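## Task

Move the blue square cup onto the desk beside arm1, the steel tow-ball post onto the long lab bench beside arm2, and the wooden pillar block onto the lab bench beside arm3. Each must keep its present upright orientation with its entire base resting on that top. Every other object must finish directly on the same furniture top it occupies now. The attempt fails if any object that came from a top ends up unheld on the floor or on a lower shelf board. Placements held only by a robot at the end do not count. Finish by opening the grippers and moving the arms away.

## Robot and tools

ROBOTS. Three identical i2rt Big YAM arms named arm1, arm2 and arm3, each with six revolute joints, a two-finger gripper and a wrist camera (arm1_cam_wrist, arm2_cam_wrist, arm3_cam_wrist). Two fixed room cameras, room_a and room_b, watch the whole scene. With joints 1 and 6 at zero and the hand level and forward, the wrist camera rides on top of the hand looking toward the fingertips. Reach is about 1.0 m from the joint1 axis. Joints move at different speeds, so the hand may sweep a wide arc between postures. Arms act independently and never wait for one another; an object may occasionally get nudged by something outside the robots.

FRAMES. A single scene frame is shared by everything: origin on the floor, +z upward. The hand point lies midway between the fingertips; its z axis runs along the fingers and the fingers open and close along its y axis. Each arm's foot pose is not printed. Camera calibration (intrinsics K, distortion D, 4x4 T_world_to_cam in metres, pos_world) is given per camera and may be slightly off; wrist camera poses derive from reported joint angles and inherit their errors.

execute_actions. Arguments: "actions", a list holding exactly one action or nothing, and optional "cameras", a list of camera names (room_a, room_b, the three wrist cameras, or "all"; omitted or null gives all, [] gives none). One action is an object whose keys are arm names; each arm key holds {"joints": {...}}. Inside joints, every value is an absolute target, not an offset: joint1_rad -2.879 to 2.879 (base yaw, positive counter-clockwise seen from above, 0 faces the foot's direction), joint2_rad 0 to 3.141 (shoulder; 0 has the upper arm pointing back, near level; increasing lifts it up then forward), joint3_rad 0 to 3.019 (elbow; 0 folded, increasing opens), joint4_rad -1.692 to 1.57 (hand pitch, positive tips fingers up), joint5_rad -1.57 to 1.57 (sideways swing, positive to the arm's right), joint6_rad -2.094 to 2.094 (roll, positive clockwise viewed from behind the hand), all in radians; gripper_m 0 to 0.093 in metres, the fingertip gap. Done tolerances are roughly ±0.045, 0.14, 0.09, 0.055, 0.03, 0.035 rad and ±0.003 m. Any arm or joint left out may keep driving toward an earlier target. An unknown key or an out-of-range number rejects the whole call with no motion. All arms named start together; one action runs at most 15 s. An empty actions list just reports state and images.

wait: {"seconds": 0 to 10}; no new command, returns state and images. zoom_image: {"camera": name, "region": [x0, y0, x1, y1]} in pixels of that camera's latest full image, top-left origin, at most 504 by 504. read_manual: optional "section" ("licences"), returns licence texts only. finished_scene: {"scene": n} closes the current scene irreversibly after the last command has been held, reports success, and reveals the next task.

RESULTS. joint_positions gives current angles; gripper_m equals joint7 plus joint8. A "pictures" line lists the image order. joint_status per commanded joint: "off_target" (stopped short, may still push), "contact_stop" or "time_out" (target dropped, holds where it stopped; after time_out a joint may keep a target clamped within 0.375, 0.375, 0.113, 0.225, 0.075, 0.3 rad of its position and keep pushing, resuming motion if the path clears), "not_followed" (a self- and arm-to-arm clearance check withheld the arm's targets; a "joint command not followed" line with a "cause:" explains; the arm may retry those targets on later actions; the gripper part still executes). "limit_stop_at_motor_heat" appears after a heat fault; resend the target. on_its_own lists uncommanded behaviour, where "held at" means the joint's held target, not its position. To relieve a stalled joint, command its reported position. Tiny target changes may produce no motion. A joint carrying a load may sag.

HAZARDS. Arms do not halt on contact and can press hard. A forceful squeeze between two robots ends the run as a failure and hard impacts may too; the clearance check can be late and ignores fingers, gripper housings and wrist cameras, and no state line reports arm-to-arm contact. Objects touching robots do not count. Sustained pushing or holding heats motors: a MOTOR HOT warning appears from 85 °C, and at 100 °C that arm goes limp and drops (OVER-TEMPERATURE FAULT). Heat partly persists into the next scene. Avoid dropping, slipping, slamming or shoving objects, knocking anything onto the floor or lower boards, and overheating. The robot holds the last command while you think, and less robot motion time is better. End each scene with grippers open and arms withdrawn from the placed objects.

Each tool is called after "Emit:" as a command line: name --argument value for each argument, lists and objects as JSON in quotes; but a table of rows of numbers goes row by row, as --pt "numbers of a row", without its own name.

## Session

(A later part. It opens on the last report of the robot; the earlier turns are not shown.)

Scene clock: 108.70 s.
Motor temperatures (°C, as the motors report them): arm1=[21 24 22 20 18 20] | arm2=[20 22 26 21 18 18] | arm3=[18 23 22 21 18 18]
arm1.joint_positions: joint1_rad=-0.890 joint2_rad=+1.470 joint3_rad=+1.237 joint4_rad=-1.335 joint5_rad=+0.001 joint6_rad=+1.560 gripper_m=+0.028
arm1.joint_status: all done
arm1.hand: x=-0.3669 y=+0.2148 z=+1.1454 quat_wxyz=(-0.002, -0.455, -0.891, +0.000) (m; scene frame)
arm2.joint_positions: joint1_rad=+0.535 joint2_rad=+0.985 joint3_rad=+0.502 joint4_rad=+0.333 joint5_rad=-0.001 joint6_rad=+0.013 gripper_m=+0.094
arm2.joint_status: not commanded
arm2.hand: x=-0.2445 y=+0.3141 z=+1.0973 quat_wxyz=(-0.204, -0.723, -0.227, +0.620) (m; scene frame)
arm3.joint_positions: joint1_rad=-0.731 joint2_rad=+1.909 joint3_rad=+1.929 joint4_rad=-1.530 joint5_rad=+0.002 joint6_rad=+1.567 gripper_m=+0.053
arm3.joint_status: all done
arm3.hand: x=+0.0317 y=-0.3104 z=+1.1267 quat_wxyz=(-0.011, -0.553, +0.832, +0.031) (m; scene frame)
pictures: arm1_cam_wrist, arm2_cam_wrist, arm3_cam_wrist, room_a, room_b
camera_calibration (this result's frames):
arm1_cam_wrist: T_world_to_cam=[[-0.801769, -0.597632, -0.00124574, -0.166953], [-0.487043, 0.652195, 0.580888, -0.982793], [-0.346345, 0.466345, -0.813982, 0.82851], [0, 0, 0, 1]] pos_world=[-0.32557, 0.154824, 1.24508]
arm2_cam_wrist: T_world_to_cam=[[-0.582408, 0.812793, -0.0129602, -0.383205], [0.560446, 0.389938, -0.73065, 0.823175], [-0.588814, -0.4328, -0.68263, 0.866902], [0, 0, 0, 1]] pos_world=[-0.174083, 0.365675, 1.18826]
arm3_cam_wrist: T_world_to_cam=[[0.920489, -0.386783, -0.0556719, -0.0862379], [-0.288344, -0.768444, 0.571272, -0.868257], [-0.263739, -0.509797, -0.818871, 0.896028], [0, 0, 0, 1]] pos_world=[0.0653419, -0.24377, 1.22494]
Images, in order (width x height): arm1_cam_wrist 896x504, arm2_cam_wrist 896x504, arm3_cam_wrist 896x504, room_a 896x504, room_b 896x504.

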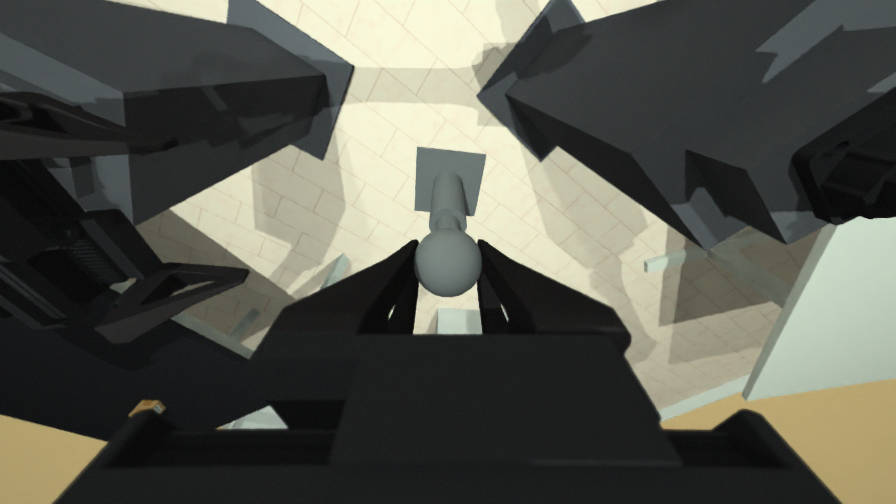

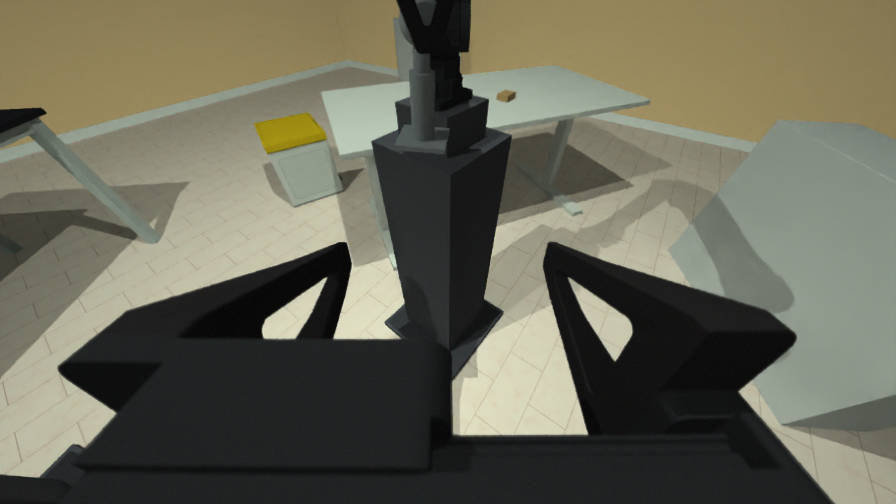

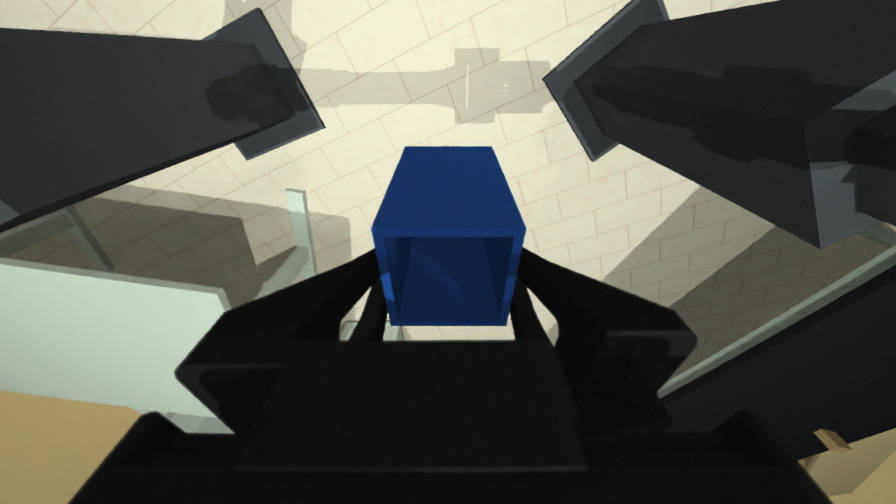

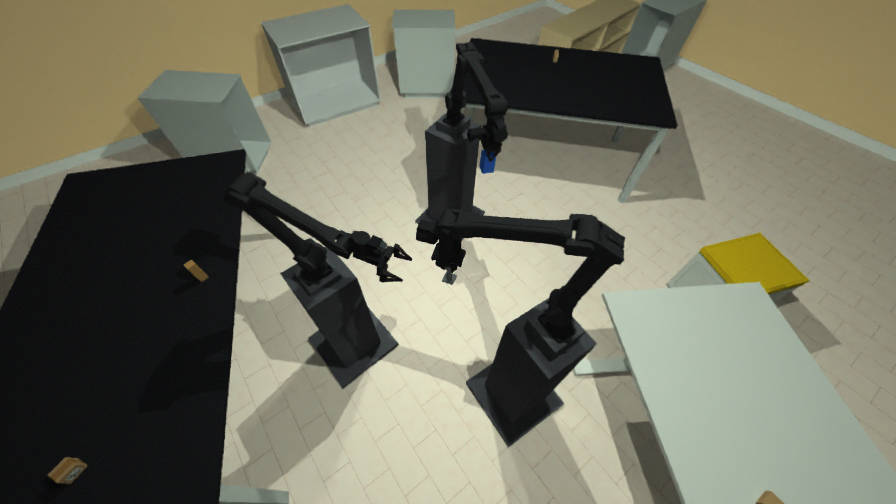

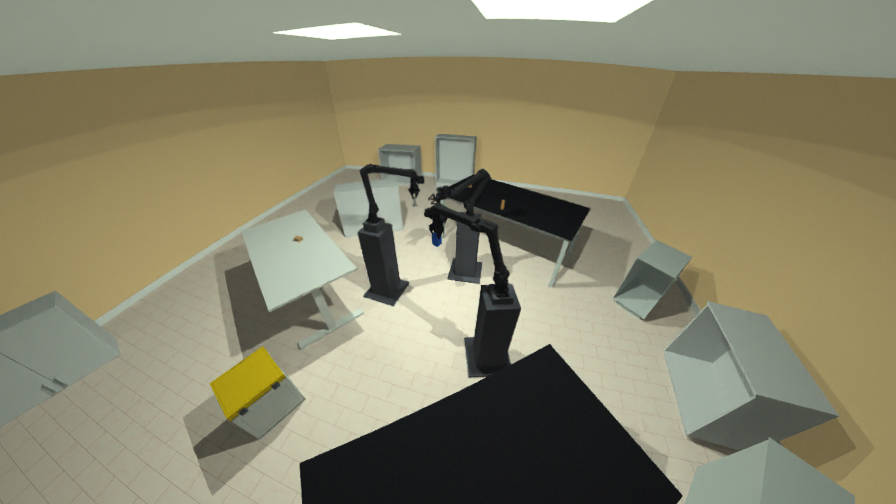

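Emit:
execute_actions --actions '[{"arm2":{"joints":{"joint1_rad":0.575,"joint2_rad":1.31,"joint3_rad":0.78,"joint4_rad":0.495}},"arm3":{"joints":{"joint4_rad":-1.6}}}]' --cameras '["arm1_cam_wrist","arm2_cam_wrist","room_b"]'

Emit:
zoom_image --camera "room_b" --region '[390, 165, 470, 220]'

Scene clock: 120.77 s.
Motor temperatures (°C, as the motors report them): arm1=[21 23 22 20 18 20] | arm2=[20 22 26 21 18 18] | arm3=[18 23 22 21 18 18]
arm1.joint_positions: joint1_rad=-0.890 joint2_rad=+1.470 joint3_rad=+1.237 joint4_rad=-1.335 joint5_rad=+0.001 joint6_rad=+1.560 gripper_m=+0.028
arm1.joint_status: not commanded
arm1.hand: x=-0.3669 y=+0.2148 z=+1.1454 quat_wxyz=(-0.002, -0.455, -0.891, +0.000) (m; scene frame)
arm2.joint_positions: joint1_rad=+0.567 joint2_rad=+1.311 joint3_rad=+0.727 joint4_rad=+0.467 joint5_rad=-0.001 joint6_rad=+0.013 gripper_m=+0.094
arm2.joint_status: all done
arm2.hand: x=-0.3173 y=+0.2402 z=+1.1022 quat_wxyz=(-0.218, -0.709, -0.235, +0.628) (m; scene frame)
arm3.joint_positions: joint1_rad=-0.731 joint2_rad=+1.909 joint3_rad=+1.929 joint4_rad=-1.590 joint5_rad=+0.002 joint6_rad=+1.568 gripper_m=+0.053
arm3.joint_status: all done
arm3.hand: x=+0.0453 y=-0.3162 z=+1.1262 quat_wxyz=(+0.005, -0.553, +0.833, +0.006) (m; scene frame)
pictures: arm1_cam_wrist, arm2_cam_wrist, room_b
camera_calibration (this result's frames):
arm1_cam_wrist: T_world_to_cam=[[-0.801769, -0.597632, -0.00124574, -0.166953], [-0.487043, 0.652195, 0.580888, -0.982793], [-0.346345, 0.466345, -0.813982, 0.82851], [0, 0, 0, 1]] pos_world=[-0.32557, 0.154824, 1.24508]
arm2_cam_wrist: T_world_to_cam=[[-0.608474, 0.793469, -0.0129124, -0.369142], [0.528786, 0.393261, -0.752151, 0.90923], [-0.59173, -0.464492, -0.658864, 0.775807], [0, 0, 0, 1]] pos_world=[-0.246334, 0.295694, 1.19026]
Images, in order (width x height): arm1_cam_wrist 896x504, arm2_cam_wrist 896x504, room_b 896x504.

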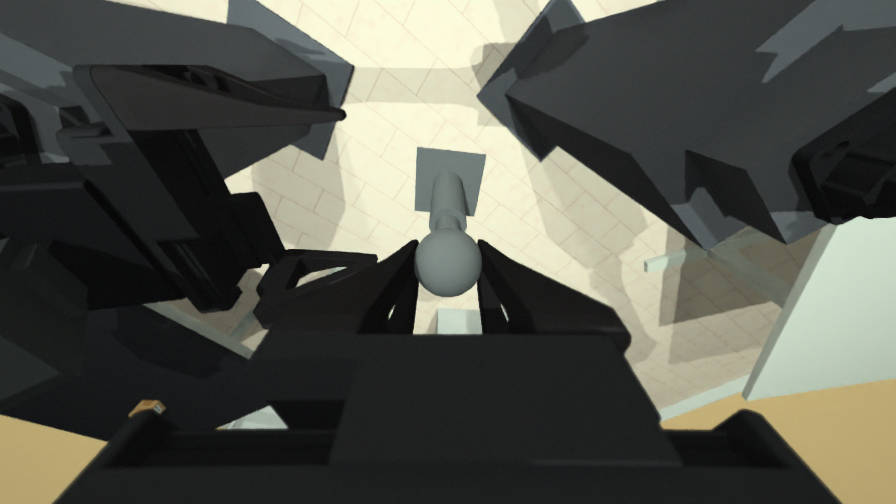

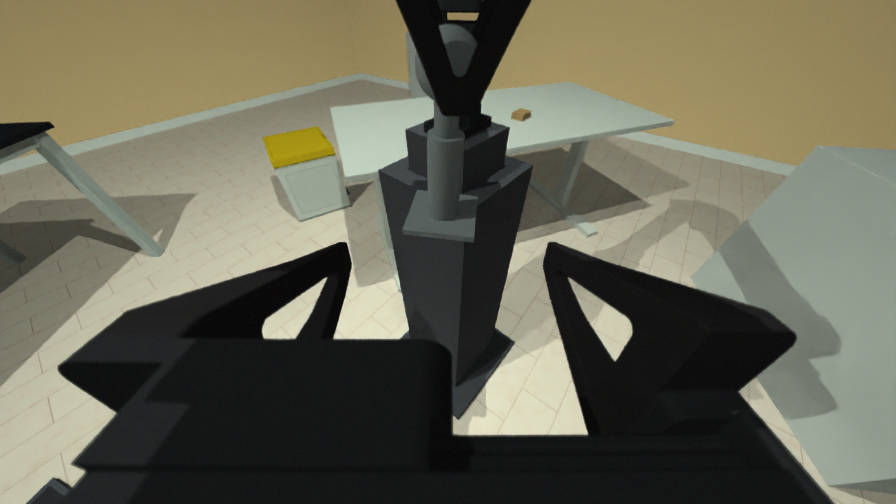

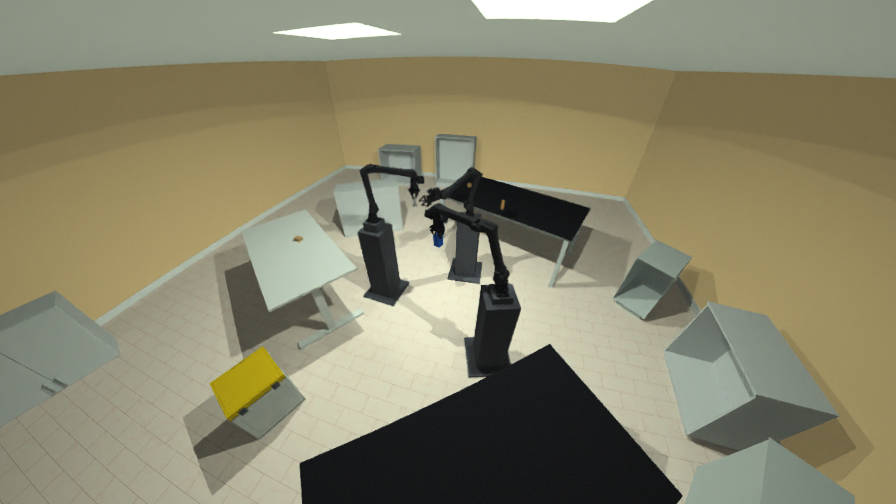

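Region (390, 165, 470, 220) of room_b's 896x504 image, scaled by 6.300, with more detail than that image has; it fills the top 346 rows of this view, and the rest is white.

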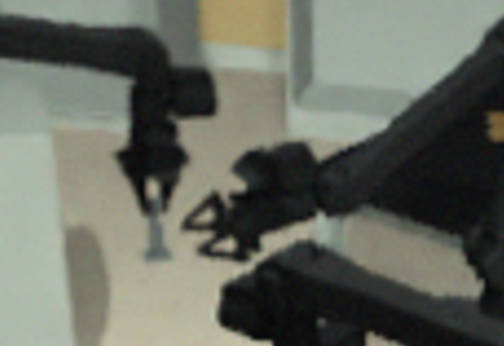

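Emit:
execute_actions --actions '[{"arm2":{"joints":{"joint2_rad":1.451,"joint3_rad":0.972,"joint4_rad":0.405}}}]' --cameras '["arm1_cam_wrist","arm2_cam_wrist","room_b"]'

Emit:
zoom_image --camera "room_b" --region '[390, 165, 470, 220]'

Scene clock: 127.20 s.
Motor temperatures (°C, as the motors report them): arm1=[21 23 22 20 18 20] | arm2=[20 22 27 21 18 18] | arm3=[18 23 22 21 18 18]
arm1.joint_positions: joint1_rad=-0.890 joint2_rad=+1.470 joint3_rad=+1.237 joint4_rad=-1.335 joint5_rad=+0.001 joint6_rad=+1.560 gripper_m=+0.028
arm1.joint_status: not commanded
arm1.hand: x=-0.3669 y=+0.2148 z=+1.1454 quat_wxyz=(-0.002, -0.455, -0.891, +0.000) (m; scene frame)
arm2.joint_positions: joint1_rad=+0.567 joint2_rad=+1.459 joint3_rad=+0.909 joint4_rad=+0.422 joint5_rad=-0.001 joint6_rad=+0.013 gripper_m=+0.094
arm2.joint_status: all done
arm2.hand: x=-0.3678 y=+0.2016 z=+1.1115 quat_wxyz=(-0.216, -0.712, -0.236, +0.625) (m; scene frame)
arm3.joint_positions: joint1_rad=-0.731 joint2_rad=+1.909 joint3_rad=+1.929 joint4_rad=-1.590 joint5_rad=+0.002 joint6_rad=+1.568 gripper_m=+0.053
arm3.joint_status: not commanded
arm3.hand: x=+0.0453 y=-0.3162 z=+1.1262 quat_wxyz=(+0.005, -0.553, +0.833, +0.006) (m; scene frame)
pictures: arm1_cam_wrist, arm2_cam_wrist, room_b
camera_calibration (this result's frames):
arm1_cam_wrist: T_world_to_cam=[[-0.801769, -0.597632, -0.00124574, -0.166953], [-0.487043, 0.652195, 0.580888, -0.982793], [-0.346345, 0.466345, -0.813982, 0.82851], [0, 0, 0, 1]] pos_world=[-0.32557, 0.154824, 1.24508]
arm2_cam_wrist: T_world_to_cam=[[-0.608374, 0.793545, -0.0129197, -0.369045], [0.534683, 0.397777, -0.745579, 0.952047], [-0.586511, -0.460498, -0.666292, 0.74348], [0, 0, 0, 1]] pos_world=[-0.297501, 0.256523, 1.20043]
Images, in order (width x height): arm1_cam_wrist 896x504, arm2_cam_wrist 896x504, room_b 896x504.

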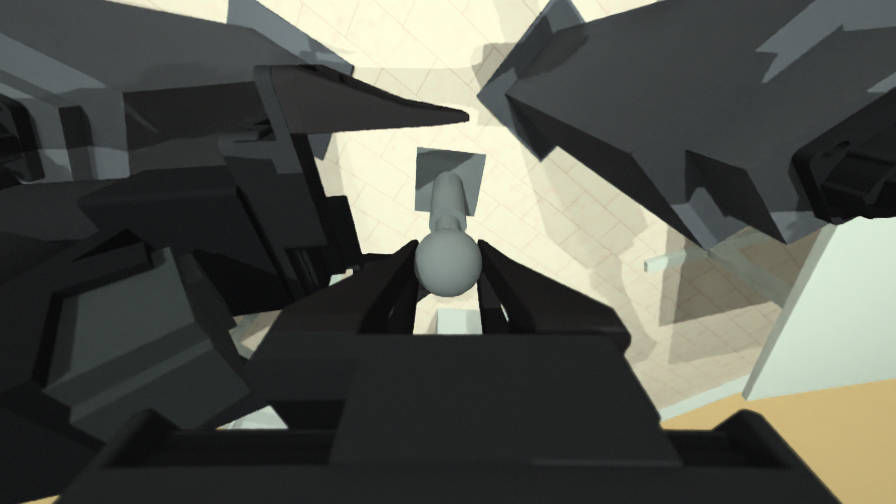

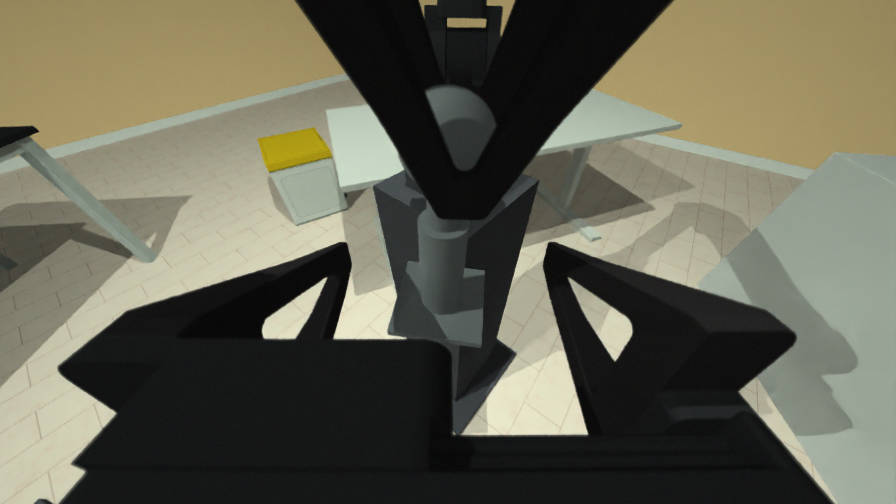

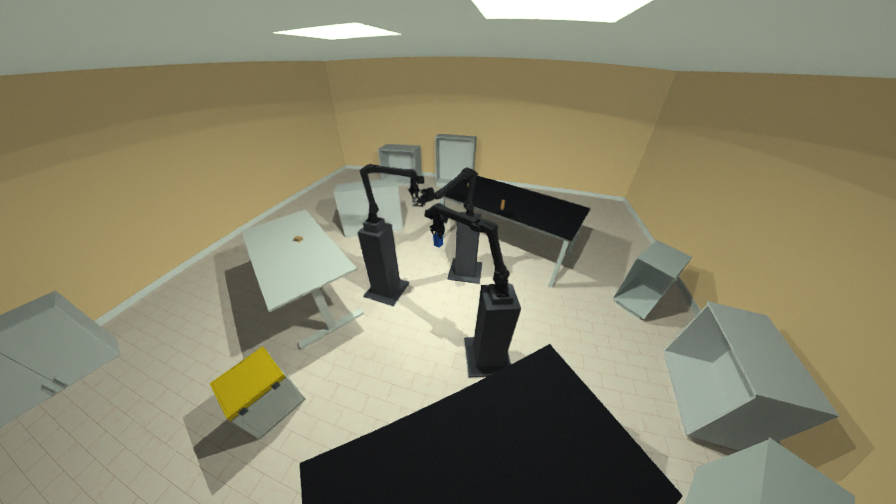

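Region (390, 165, 470, 220) of room_b's 896x504 image, scaled by 6.300, with more detail than that image has; it fills the top 346 rows of this view, and the rest is white.

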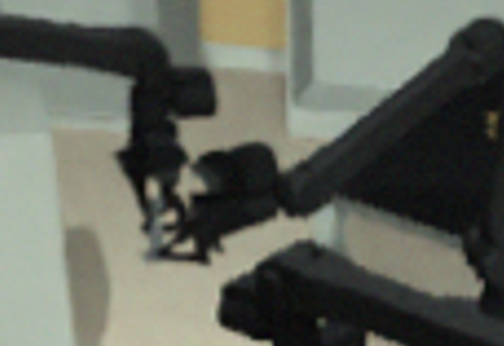

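Emit:
execute_actions --actions '[{"arm2":{"joints":{"gripper_m":0}}}]' --cameras '["arm1_cam_wrist","arm2_cam_wrist"]'

Scene clock: 129.93 s.
Motor temperatures (°C, as the motors report them): arm1=[21 23 22 20 18 20] | arm2=[20 22 28 21 18 18] | arm3=[18 23 23 21 18 18]
arm1.joint_positions: joint1_rad=-0.890 joint2_rad=+1.470 joint3_rad=+1.237 joint4_rad=-1.335 joint5_rad=+0.000 joint6_rad=+1.561 gripper_m=+0.028
arm1.joint_status: not commanded
arm1.hand: x=-0.3670 y=+0.2150 z=+1.1454 quat_wxyz=(-0.001, -0.455, -0.891, +0.000) (m; scene frame)
arm2.joint_positions: joint1_rad=+0.568 joint2_rad=+1.459 joint3_rad=+0.909 joint4_rad=+0.422 joint5_rad=-0.001 joint6_rad=+0.013 gripper_m=+0.019
arm2.joint_status: gripper_m off_target (ended at +0.019, target +0.000)
arm2.hand: x=-0.3675 y=+0.2012 z=+1.1114 quat_wxyz=(-0.216, -0.712, -0.237, +0.624) (m; scene frame)
arm3.joint_positions: joint1_rad=-0.731 joint2_rad=+1.909 joint3_rad=+1.929 joint4_rad=-1.590 joint5_rad=+0.002 joint6_rad=+1.568 gripper_m=+0.053
arm3.joint_status: not commanded
arm3.hand: x=+0.0453 y=-0.3162 z=+1.1262 quat_wxyz=(+0.005, -0.553, +0.833, +0.006) (m; scene frame)
pictures: arm1_cam_wrist, arm2_cam_wrist
camera_calibration (this result's frames):
arm1_cam_wrist: T_world_to_cam=[[-0.802225, -0.59702, -0.00128509, -0.1672], [-0.486035, 0.65184, 0.58213, -0.983982], [-0.346706, 0.467624, -0.813095, 0.826934], [0, 0, 0, 1]] pos_world=[-0.325679, 0.154883, 1.24497]
arm2_cam_wrist: T_world_to_cam=[[-0.609016, 0.793058, -0.0125409, -0.369135], [0.534413, 0.398608, -0.745328, 0.95142], [-0.58609, -0.460619, -0.66658, 0.743921], [0, 0, 0, 1]] pos_world=[-0.297257, 0.256166, 1.20037]
Images, in order (width x height): arm1_cam_wrist 896x504, arm2_cam_wrist 896x504.

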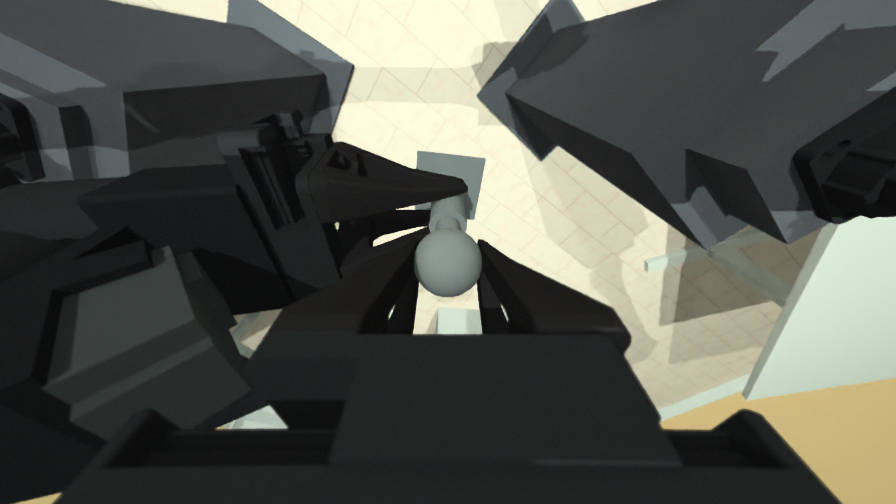

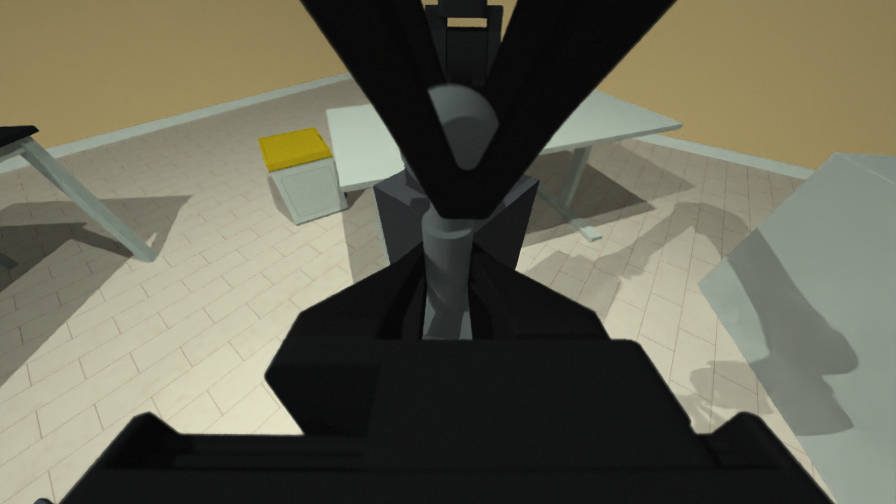

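Emit:
execute_actions --actions '[{"arm1":{"joints":{"gripper_m":0.05}}}]' --cameras '[]'

Emit:
execute_actions --actions '[{"arm1":{"joints":{"joint1_rad":-1.86,"joint2_rad":1.35}}}]' --cameras '[]'

Emit:
execute_actions --actions '[{"arm1":{"joints":{"joint2_rad":1.94,"joint3_rad":1.03,"joint4_rad":0.81,"joint6_rad":-0.01,"gripper_m":0.093}},"arm2":{"joints":{"joint1_rad":-1.9,"joint2_rad":2.11,"joint3_rad":0.813,"joint4_rad":1.21}}}]'

Scene clock: 141.10 s.
Motor temperatures (°C, as the motors report them): arm1=[21 23 23 20 18 20] | arm2=[20 22 29 21 18 18] | arm3=[18 23 23 21 18 18]
arm1.joint_positions: joint1_rad=-0.890 joint2_rad=+1.459 joint3_rad=+1.237 joint4_rad=-1.335 joint5_rad=+0.000 joint6_rad=+1.561 gripper_m=+0.050
arm1.joint_status: all done
arm1.hand: x=-0.3675 y=+0.2147 z=+1.1497 quat_wxyz=(-0.004, -0.455, -0.890, -0.005) (m; scene frame)
arm2.joint_positions: joint1_rad=+0.568 joint2_rad=+1.465 joint3_rad=+0.909 joint4_rad=+0.405 joint5_rad=-0.001 joint6_rad=+0.013 gripper_m=+0.019
arm2.joint_status: not commanded
arm2.hand: x=-0.3678 y=+0.2010 z=+1.1037 quat_wxyz=(-0.214, -0.719, -0.239, +0.616) (m; scene frame)
arm3.joint_positions: joint1_rad=-0.731 joint2_rad=+1.909 joint3_rad=+1.929 joint4_rad=-1.590 joint5_rad=+0.002 joint6_rad=+1.568 gripper_m=+0.053
arm3.joint_status: not commanded
arm3.hand: x=+0.0453 y=-0.3162 z=+1.1262 quat_wxyz=(+0.005, -0.553, +0.833, +0.006) (m; scene frame)
pictures: none
No camera images: the call's "cameras" was empty. Leave "cameras" out to get every camera's image.

Scene clock: 142.57 s.
Motor temperatures (°C, as the motors report them): arm1=[21 23 23 20 18 20] | arm2=[20 22 29 21 18 18] | arm3=[18 23 23 21 18 18]
arm1.joint_positions: joint1_rad=-1.862 joint2_rad=+1.344 joint3_rad=+1.237 joint4_rad=-1.335 joint5_rad=+0.000 joint6_rad=+1.561 gripper_m=+0.050
arm1.joint_status: all done
arm1.hand: x=-0.3248 y=-0.1737 z=+1.1967 quat_wxyz=(-0.054, -0.816, -0.574, -0.036) (m; scene frame)
arm2.joint_positions: joint1_rad=+0.568 joint2_rad=+1.465 joint3_rad=+0.909 joint4_rad=+0.405 joint5_rad=-0.001 joint6_rad=+0.013 gripper_m=+0.019
arm2.joint_status: not commanded
arm2.hand: x=-0.3678 y=+0.2010 z=+1.1037 quat_wxyz=(-0.214, -0.719, -0.239, +0.616) (m; scene frame)
arm3.joint_positions: joint1_rad=-0.731 joint2_rad=+1.909 joint3_rad=+1.929 joint4_rad=-1.590 joint5_rad=+0.002 joint6_rad=+1.568 gripper_m=+0.053
arm3.joint_status: not commanded
arm3.hand: x=+0.0453 y=-0.3162 z=+1.1262 quat_wxyz=(+0.005, -0.553, +0.833, +0.006) (m; scene frame)
pictures: none
No camera images: the call's "cameras" was empty. Leave "cameras" out to get every camera's image.

Scene clock: 144.87 s.
Motor temperatures (°C, as the motors report them): arm1=[21 23 23 20 18 20] | arm2=[20 22 29 21 18 18] | arm3=[18 23 23 21 18 18]
arm1.joint_positions: joint1_rad=-1.862 joint2_rad=+1.942 joint3_rad=+1.021 joint4_rad=+0.783 joint5_rad=+0.000 joint6_rad=+0.000 gripper_m=+0.093
arm1.joint_status: all done
arm1.hand: x=-0.0595 y=-0.2725 z=+1.0877 quat_wxyz=(-0.647, -0.132, -0.742, +0.117) (m; scene frame)
arm2.joint_positions: joint1_rad=-1.907 joint2_rad=+2.136 joint3_rad=+0.812 joint4_rad=+1.158 joint5_rad=+0.003 joint6_rad=+0.012 gripper_m=+0.019
arm2.joint_status: all done
arm2.hand: x=+0.2754 y=+1.1747 z=+0.8296 quat_wxyz=(+0.508, -0.464, +0.606, +0.399) (m; scene frame)
arm3.joint_positions: joint1_rad=-0.731 joint2_rad=+1.909 joint3_rad=+1.929 joint4_rad=-1.590 joint5_rad=+0.002 joint6_rad=+1.568 gripper_m=+0.053
arm3.joint_status: not commanded
arm3.hand: x=+0.0453 y=-0.3162 z=+1.1262 quat_wxyz=(+0.005, -0.553, +0.833, +0.006) (m; scene frame)
pictures: arm1_cam_wrist, arm2_cam_wrist, arm3_cam_wrist, room_a, room_b
camera_calibration (this result's frames):
arm1_cam_wrist: T_world_to_cam=[[-0.345674, -0.938216, 0.0161105, -0.296296], [-0.650808, 0.227343, -0.724406, 0.8125], [0.675987, -0.260893, -0.689185, 0.842206], [0, 0, 0, 1]] pos_world=[-0.142961, -0.24298, 1.17379]
arm2_cam_wrist: T_world_to_cam=[[0.968271, -0.249637, -0.0115023, 0.0364049], [-0.181646, -0.671448, -0.718445, 1.44172], [0.171627, 0.697739, -0.695489, -0.164114], [0, 0, 0, 1]] pos_world=[0.254798, 1.09164, 0.922074]
arm3_cam_wrist: T_world_to_cam=[[0.921467, -0.388433, 0.00418028, -0.168929], [-0.320734, -0.754708, 0.572315, -0.863856], [-0.219151, -0.528711, -0.820023, 0.889577], [0, 0, 0, 1]] pos_world=[0.0735471, -0.247248, 1.22458]
Images, in order (width x height): arm1_cam_wrist 896x504, arm2_cam_wrist 896x504, arm3_cam_wrist 896x504, room_a 896x504, room_b 896x504.

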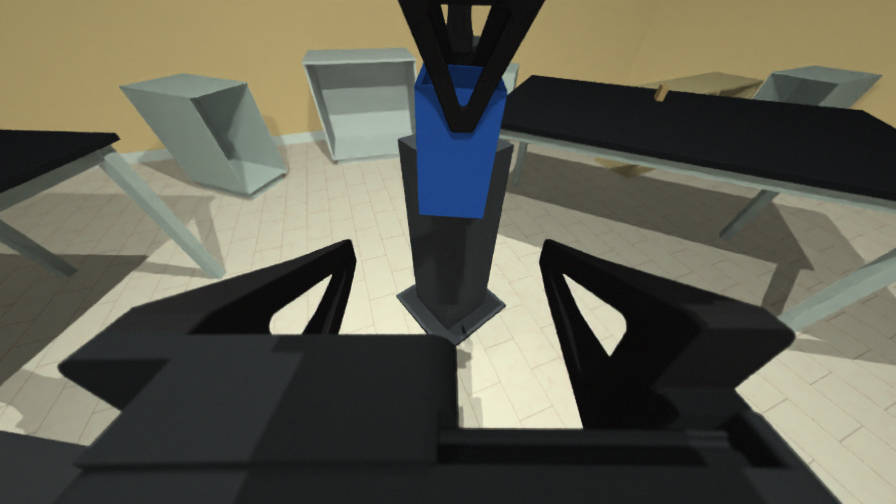

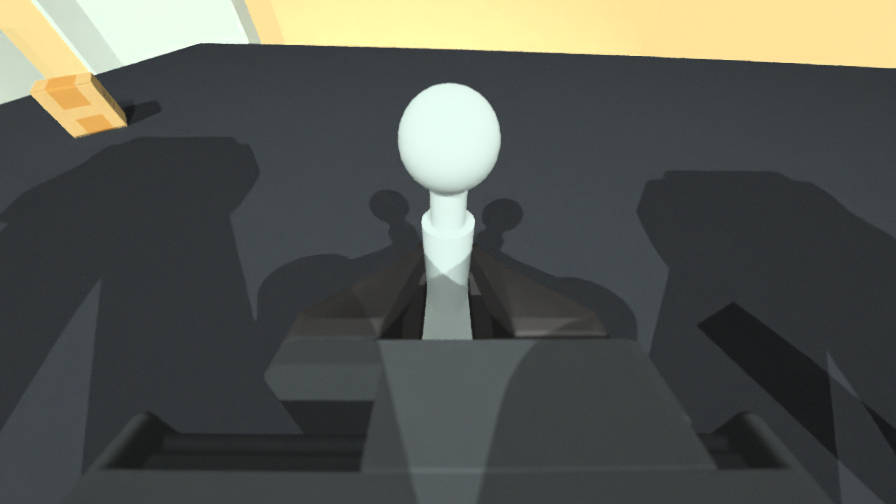

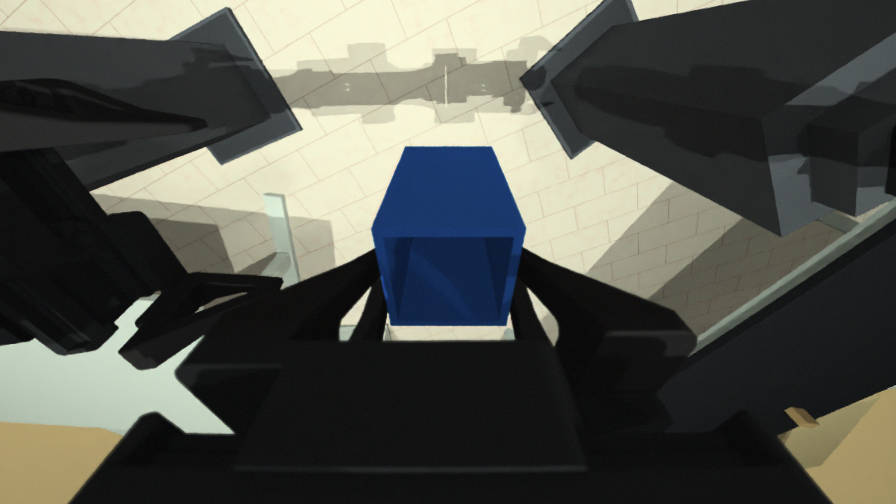

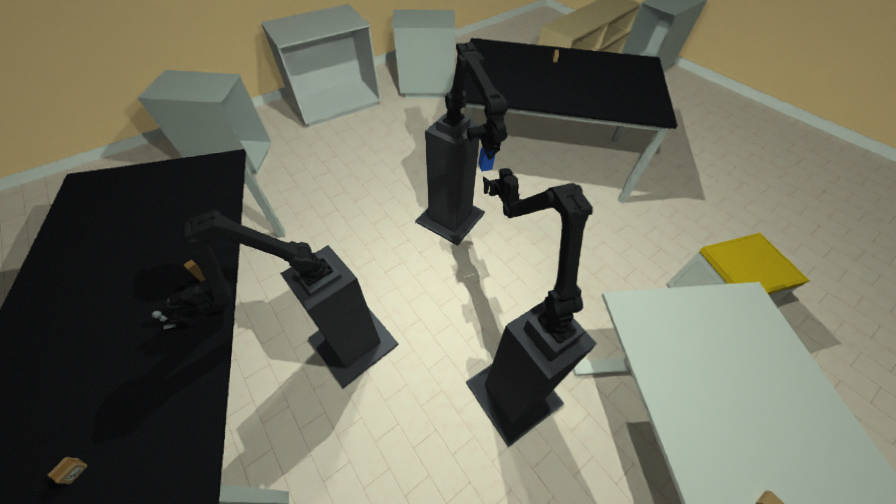

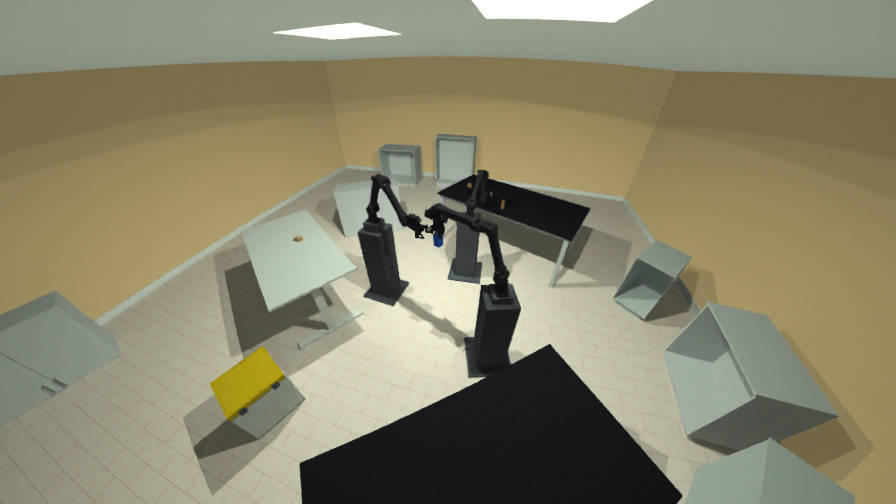

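Emit:
execute_actions --actions '[{"arm1":{"joints":{"joint1_rad":-1.875,"joint2_rad":2.152,"joint3_rad":1.42,"joint4_rad":0.665}},"arm2":{"joints":{"joint2_rad":2.2,"joint4_rad":1.32}}}]' --cameras '["arm1_cam_wrist","arm3_cam_wrist","room_a"]'

Emit:
zoom_image --camera "room_a" --region '[130, 260, 260, 360]'

Scene clock: 154.50 s.
Motor temperatures (°C, as the motors report them): arm1=[21 23 22 20 18 20] | arm2=[20 23 27 21 18 18] | arm3=[18 23 23 21 18 18]
arm1.joint_positions: joint1_rad=-1.867 joint2_rad=+2.143 joint3_rad=+1.387 joint4_rad=+0.680 joint5_rad=+0.000 joint6_rad=+0.000 gripper_m=+0.093
arm1.joint_status: all done
arm1.hand: x=+0.0422 y=-0.3144 z=+1.0984 quat_wxyz=(-0.669, -0.130, -0.721, +0.123) (m; scene frame)
arm2.joint_positions: joint1_rad=-1.907 joint2_rad=+2.219 joint3_rad=+0.812 joint4_rad=+1.269 joint5_rad=+0.003 joint6_rad=+0.011 gripper_m=+0.019
arm2.joint_status: all done
arm2.hand: x=+0.2735 y=+1.1675 z=+0.8076 quat_wxyz=(+0.517, -0.459, +0.599, +0.405) (m; scene frame)
arm3.joint_positions: joint1_rad=-0.731 joint2_rad=+1.909 joint3_rad=+1.929 joint4_rad=-1.590 joint5_rad=+0.002 joint6_rad=+1.568 gripper_m=+0.053
arm3.joint_status: not commanded
arm3.hand: x=+0.0453 y=-0.3162 z=+1.1262 quat_wxyz=(+0.005, -0.553, +0.833, +0.006) (m; scene frame)
pictures: arm1_cam_wrist, arm3_cam_wrist, room_a
camera_calibration (this result's frames):
arm1_cam_wrist: T_world_to_cam=[[-0.351044, -0.936212, 0.0165953, -0.300353], [-0.606985, 0.21403, -0.76535, 0.93487], [0.712978, -0.278745, -0.6434, 0.712331], [0, 0, 0, 1]] pos_world=[-0.045862, -0.282725, 1.1788]
arm3_cam_wrist: T_world_to_cam=[[0.921467, -0.388433, 0.00418028, -0.168929], [-0.320734, -0.754708, 0.572315, -0.863856], [-0.219151, -0.528711, -0.820023, 0.889577], [0, 0, 0, 1]] pos_world=[0.0735471, -0.247248, 1.22458]
Images, in order (width x height): arm1_cam_wrist 896x504, arm3_cam_wrist 896x504, room_a 896x504.

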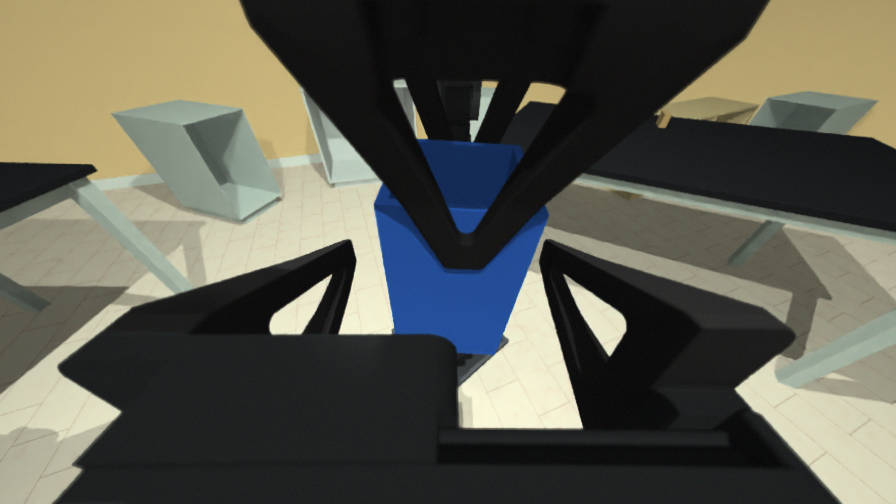

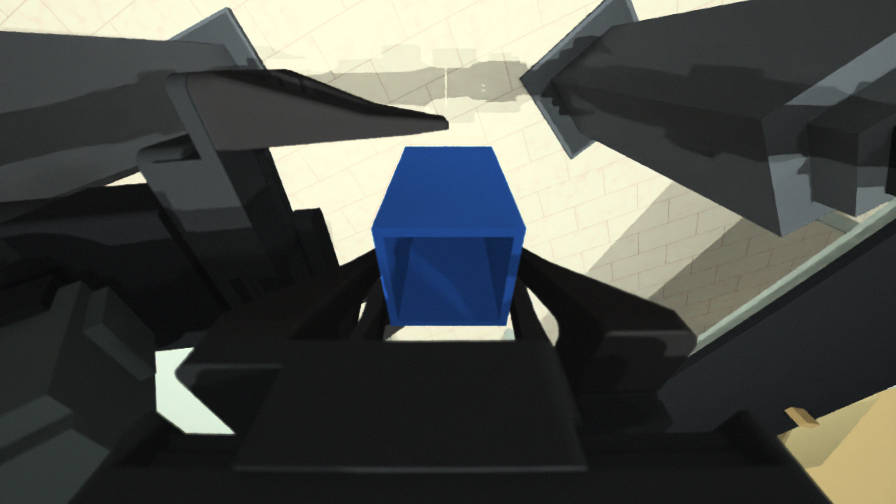

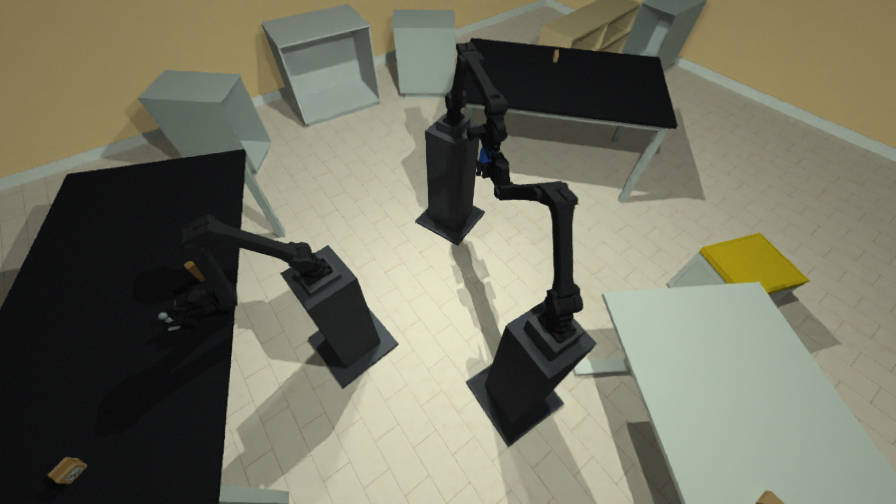

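Region (130, 260, 260, 360) of room_a's 896x504 image, scaled by 3.877, with more detail than that image has; it fills the top 388 rows of this view, and the rest is white.

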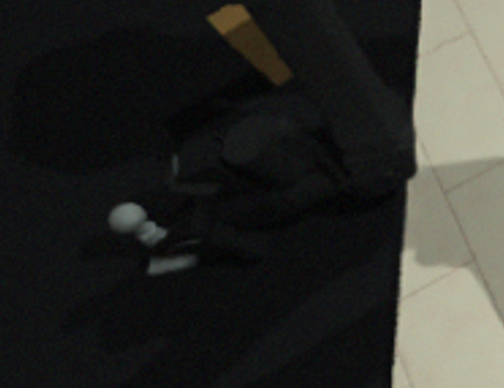

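Grip the cup; lower the post further.

Emit:
execute_actions --actions '[{"arm1":{"joints":{"gripper_m":0.03}},"arm2":{"joints":{"joint2_rad":2.245,"joint4_rad":1.36}}}]' --cameras '["arm2_cam_wrist","arm3_cam_wrist"]'

Scene clock: 158.33 s.
Motor temperatures (°C, as the motors report them): arm1=[21 24 23 20 18 20] | arm2=[20 23 26 21 18 18] | arm3=[18 23 23 21 18 18]
arm1.joint_positions: joint1_rad=-1.870 joint2_rad=+2.143 joint3_rad=+1.387 joint4_rad=+0.680 joint5_rad=+0.003 joint6_rad=-0.002 gripper_m=+0.054
arm1.joint_status: gripper_m off_target (ended at +0.054, target +0.030)
arm1.hand: x=+0.0412 y=-0.3172 z=+1.0984 quat_wxyz=(-0.668, -0.132, -0.721, +0.126) (m; scene frame)
arm2.joint_positions: joint1_rad=-1.907 joint2_rad=+2.241 joint3_rad=+0.812 joint4_rad=+1.323 joint5_rad=+0.003 joint6_rad=+0.010 gripper_m=+0.019
arm2.joint_status: all done
arm2.hand: x=+0.2731 y=+1.1658 z=+0.8074 quat_wxyz=(+0.526, -0.453, +0.590, +0.412) (m; scene frame)
arm3.joint_positions: joint1_rad=-0.730 joint2_rad=+1.909 joint3_rad=+1.929 joint4_rad=-1.590 joint5_rad=+0.002 joint6_rad=+1.568 gripper_m=+0.053
arm3.joint_status: not commanded
arm3.hand: x=+0.0451 y=-0.3166 z=+1.1262 quat_wxyz=(+0.005, -0.554, +0.833, +0.005) (m; scene frame)
pictures: arm2_cam_wrist, arm3_cam_wrist
camera_calibration (this result's frames):
arm2_cam_wrist: T_world_to_cam=[[0.968597, -0.248441, -0.00980616, 0.0333432], [-0.169229, -0.629852, -0.758055, 1.39939], [0.182156, 0.73591, -0.652117, -0.255335], [0, 0, 0, 1]] pos_world=[0.251031, 1.07759, 0.89463]
arm3_cam_wrist: T_world_to_cam=[[0.921765, -0.387727, 0.00418897, -0.168727], [-0.320078, -0.754751, 0.572627, -0.864671], [-0.218861, -0.529168, -0.819805, 0.888873], [0, 0, 0, 1]] pos_world=[0.0733051, -0.247668, 1.22454]
Images, in order (width x height): arm2_cam_wrist 896x504, arm3_cam_wrist 896x504.

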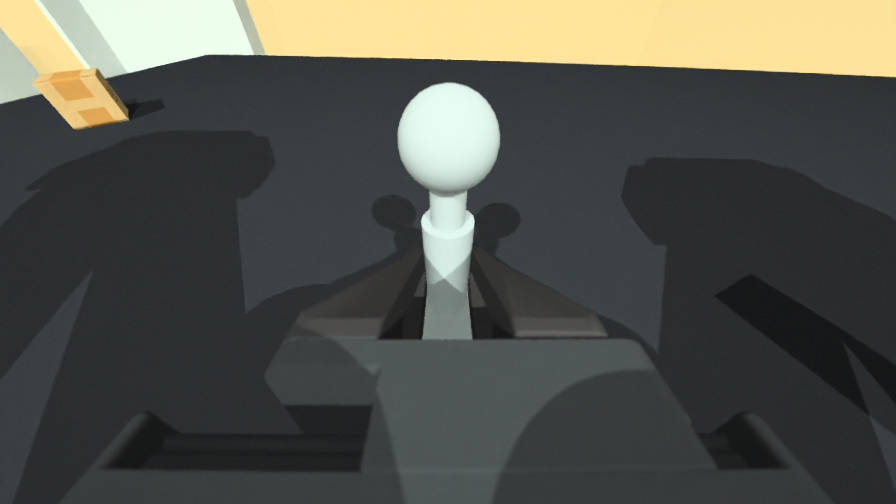

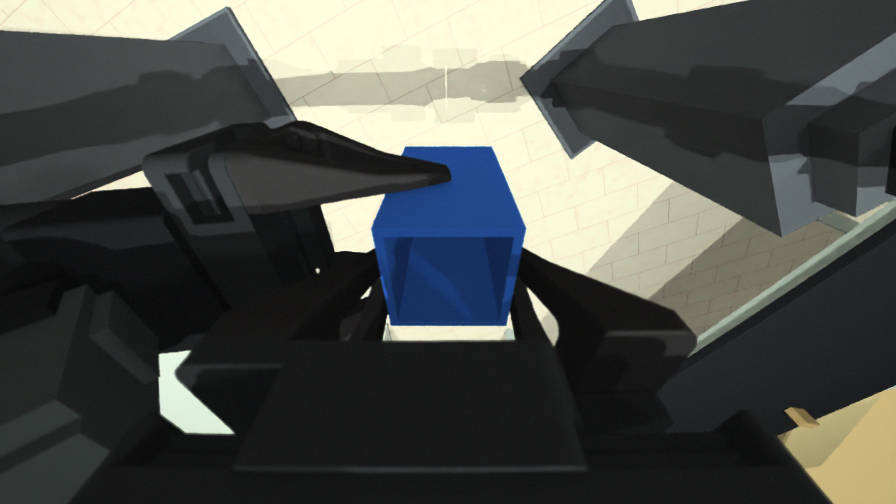

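Emit:
execute_actions --actions '[{"arm3":{"joints":{"gripper_m":0.069}},"arm2":{"joints":{"gripper_m":0.093}}}]' --cameras '["arm2_cam_wrist"]'

Emit:
execute_actions --actions '[{"arm3":{"joints":{"joint2_rad":1.6}},"arm2":{"joints":{"joint2_rad":1.6}}}]' --cameras '["room_a"]'

Scene clock: 164.93 s.
Motor temperatures (°C, as the motors report them): arm1=[21 24 23 20 18 20] | arm2=[20 23 26 21 18 18] | arm3=[18 23 23 21 18 18]
arm1.joint_positions: joint1_rad=-1.870 joint2_rad=+2.143 joint3_rad=+1.387 joint4_rad=+0.680 joint5_rad=+0.003 joint6_rad=-0.002 gripper_m=+0.054
arm1.joint_status: not commanded
arm1.hand: x=+0.0412 y=-0.3172 z=+1.0984 quat_wxyz=(-0.668, -0.132, -0.721, +0.126) (m; scene frame)
arm2.joint_positions: joint1_rad=-1.907 joint2_rad=+2.241 joint3_rad=+0.812 joint4_rad=+1.329 joint5_rad=+0.003 joint6_rad=+0.010 gripper_m=+0.093
arm2.joint_status: all done
arm2.hand: x=+0.2731 y=+1.1659 z=+0.8089 quat_wxyz=(+0.528, -0.452, +0.589, +0.413) (m; scene frame)
arm3.joint_positions: joint1_rad=-0.730 joint2_rad=+1.909 joint3_rad=+1.929 joint4_rad=-1.590 joint5_rad=+0.002 joint6_rad=+1.568 gripper_m=+0.069
arm3.joint_status: all done
arm3.hand: x=+0.0452 y=-0.3167 z=+1.1262 quat_wxyz=(+0.005, -0.553, +0.833, +0.005) (m; scene frame)
pictures: arm2_cam_wrist
camera_calibration (this result's frames):
arm2_cam_wrist: T_world_to_cam=[[0.968612, -0.248382, -0.00981761, 0.0332947], [-0.168015, -0.625074, -0.762268, 1.3982], [0.183197, 0.739992, -0.647187, -0.26346], [0, 0, 0, 1]] pos_world=[0.250934, 1.07721, 0.895625]
Images, in order (width x height): arm2_cam_wrist 896x504.

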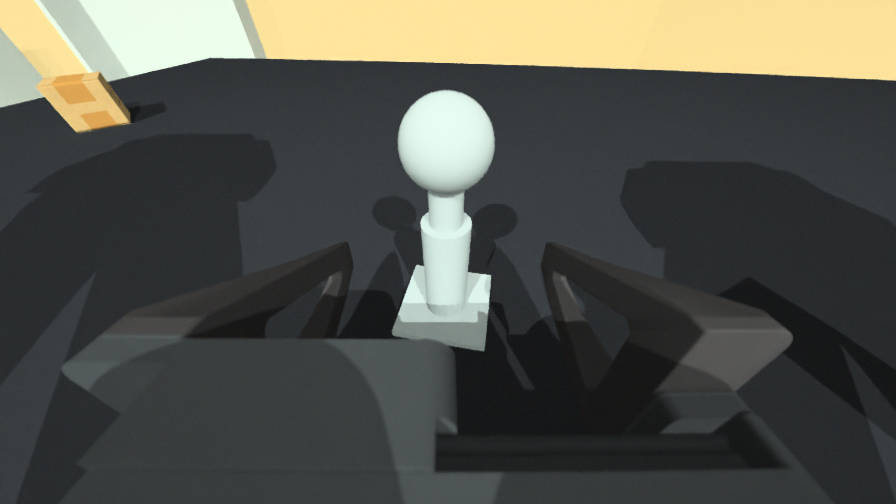

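Scene clock: 166.37 s.
Motor temperatures (°C, as the motors report them): arm1=[21 24 23 20 18 20] | arm2=[20 23 26 21 18 18] | arm3=[18 23 23 21 18 18]
arm1.joint_positions: joint1_rad=-1.870 joint2_rad=+2.143 joint3_rad=+1.387 joint4_rad=+0.680 joint5_rad=+0.003 joint6_rad=-0.002 gripper_m=+0.054
arm1.joint_status: not commanded
arm1.hand: x=+0.0412 y=-0.3172 z=+1.0984 quat_wxyz=(-0.668, -0.132, -0.721, +0.126) (m; scene frame)
arm2.joint_positions: joint1_rad=-1.907 joint2_rad=+1.592 joint3_rad=+0.812 joint4_rad=+1.345 joint5_rad=+0.003 joint6_rad=+0.010 gripper_m=+0.093
arm2.joint_status: all done
arm2.hand: x=+0.2655 y=+1.1356 z=+1.1972 quat_wxyz=(+0.689, -0.293, +0.383, +0.540) (m; scene frame)
arm3.joint_positions: joint1_rad=-0.730 joint2_rad=+1.576 joint3_rad=+1.923 joint4_rad=-1.592 joint5_rad=+0.002 joint6_rad=+1.568 gripper_m=+0.069
arm3.joint_status: all done
arm3.hand: x=+0.1034 y=-0.3438 z=+1.3044 quat_wxyz=(-0.084, -0.547, +0.821, +0.140) (m; scene frame)
pictures: room_a
Images, in order (width x height): room_a 896x504.

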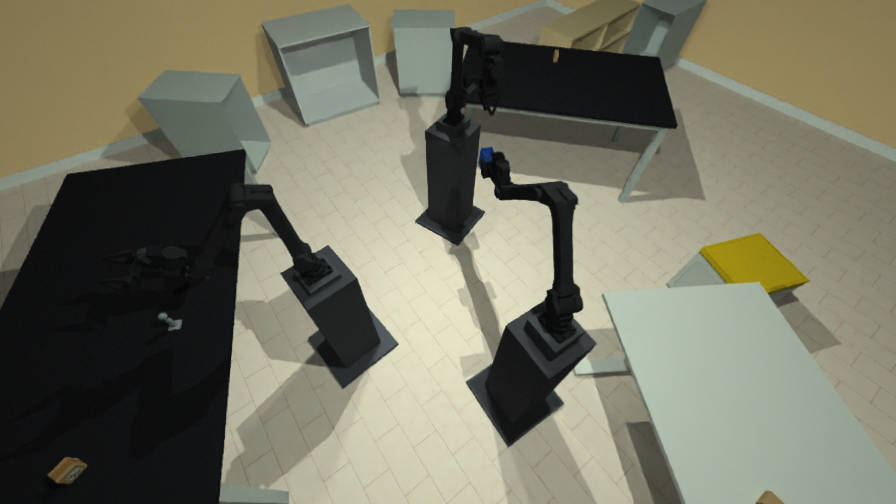

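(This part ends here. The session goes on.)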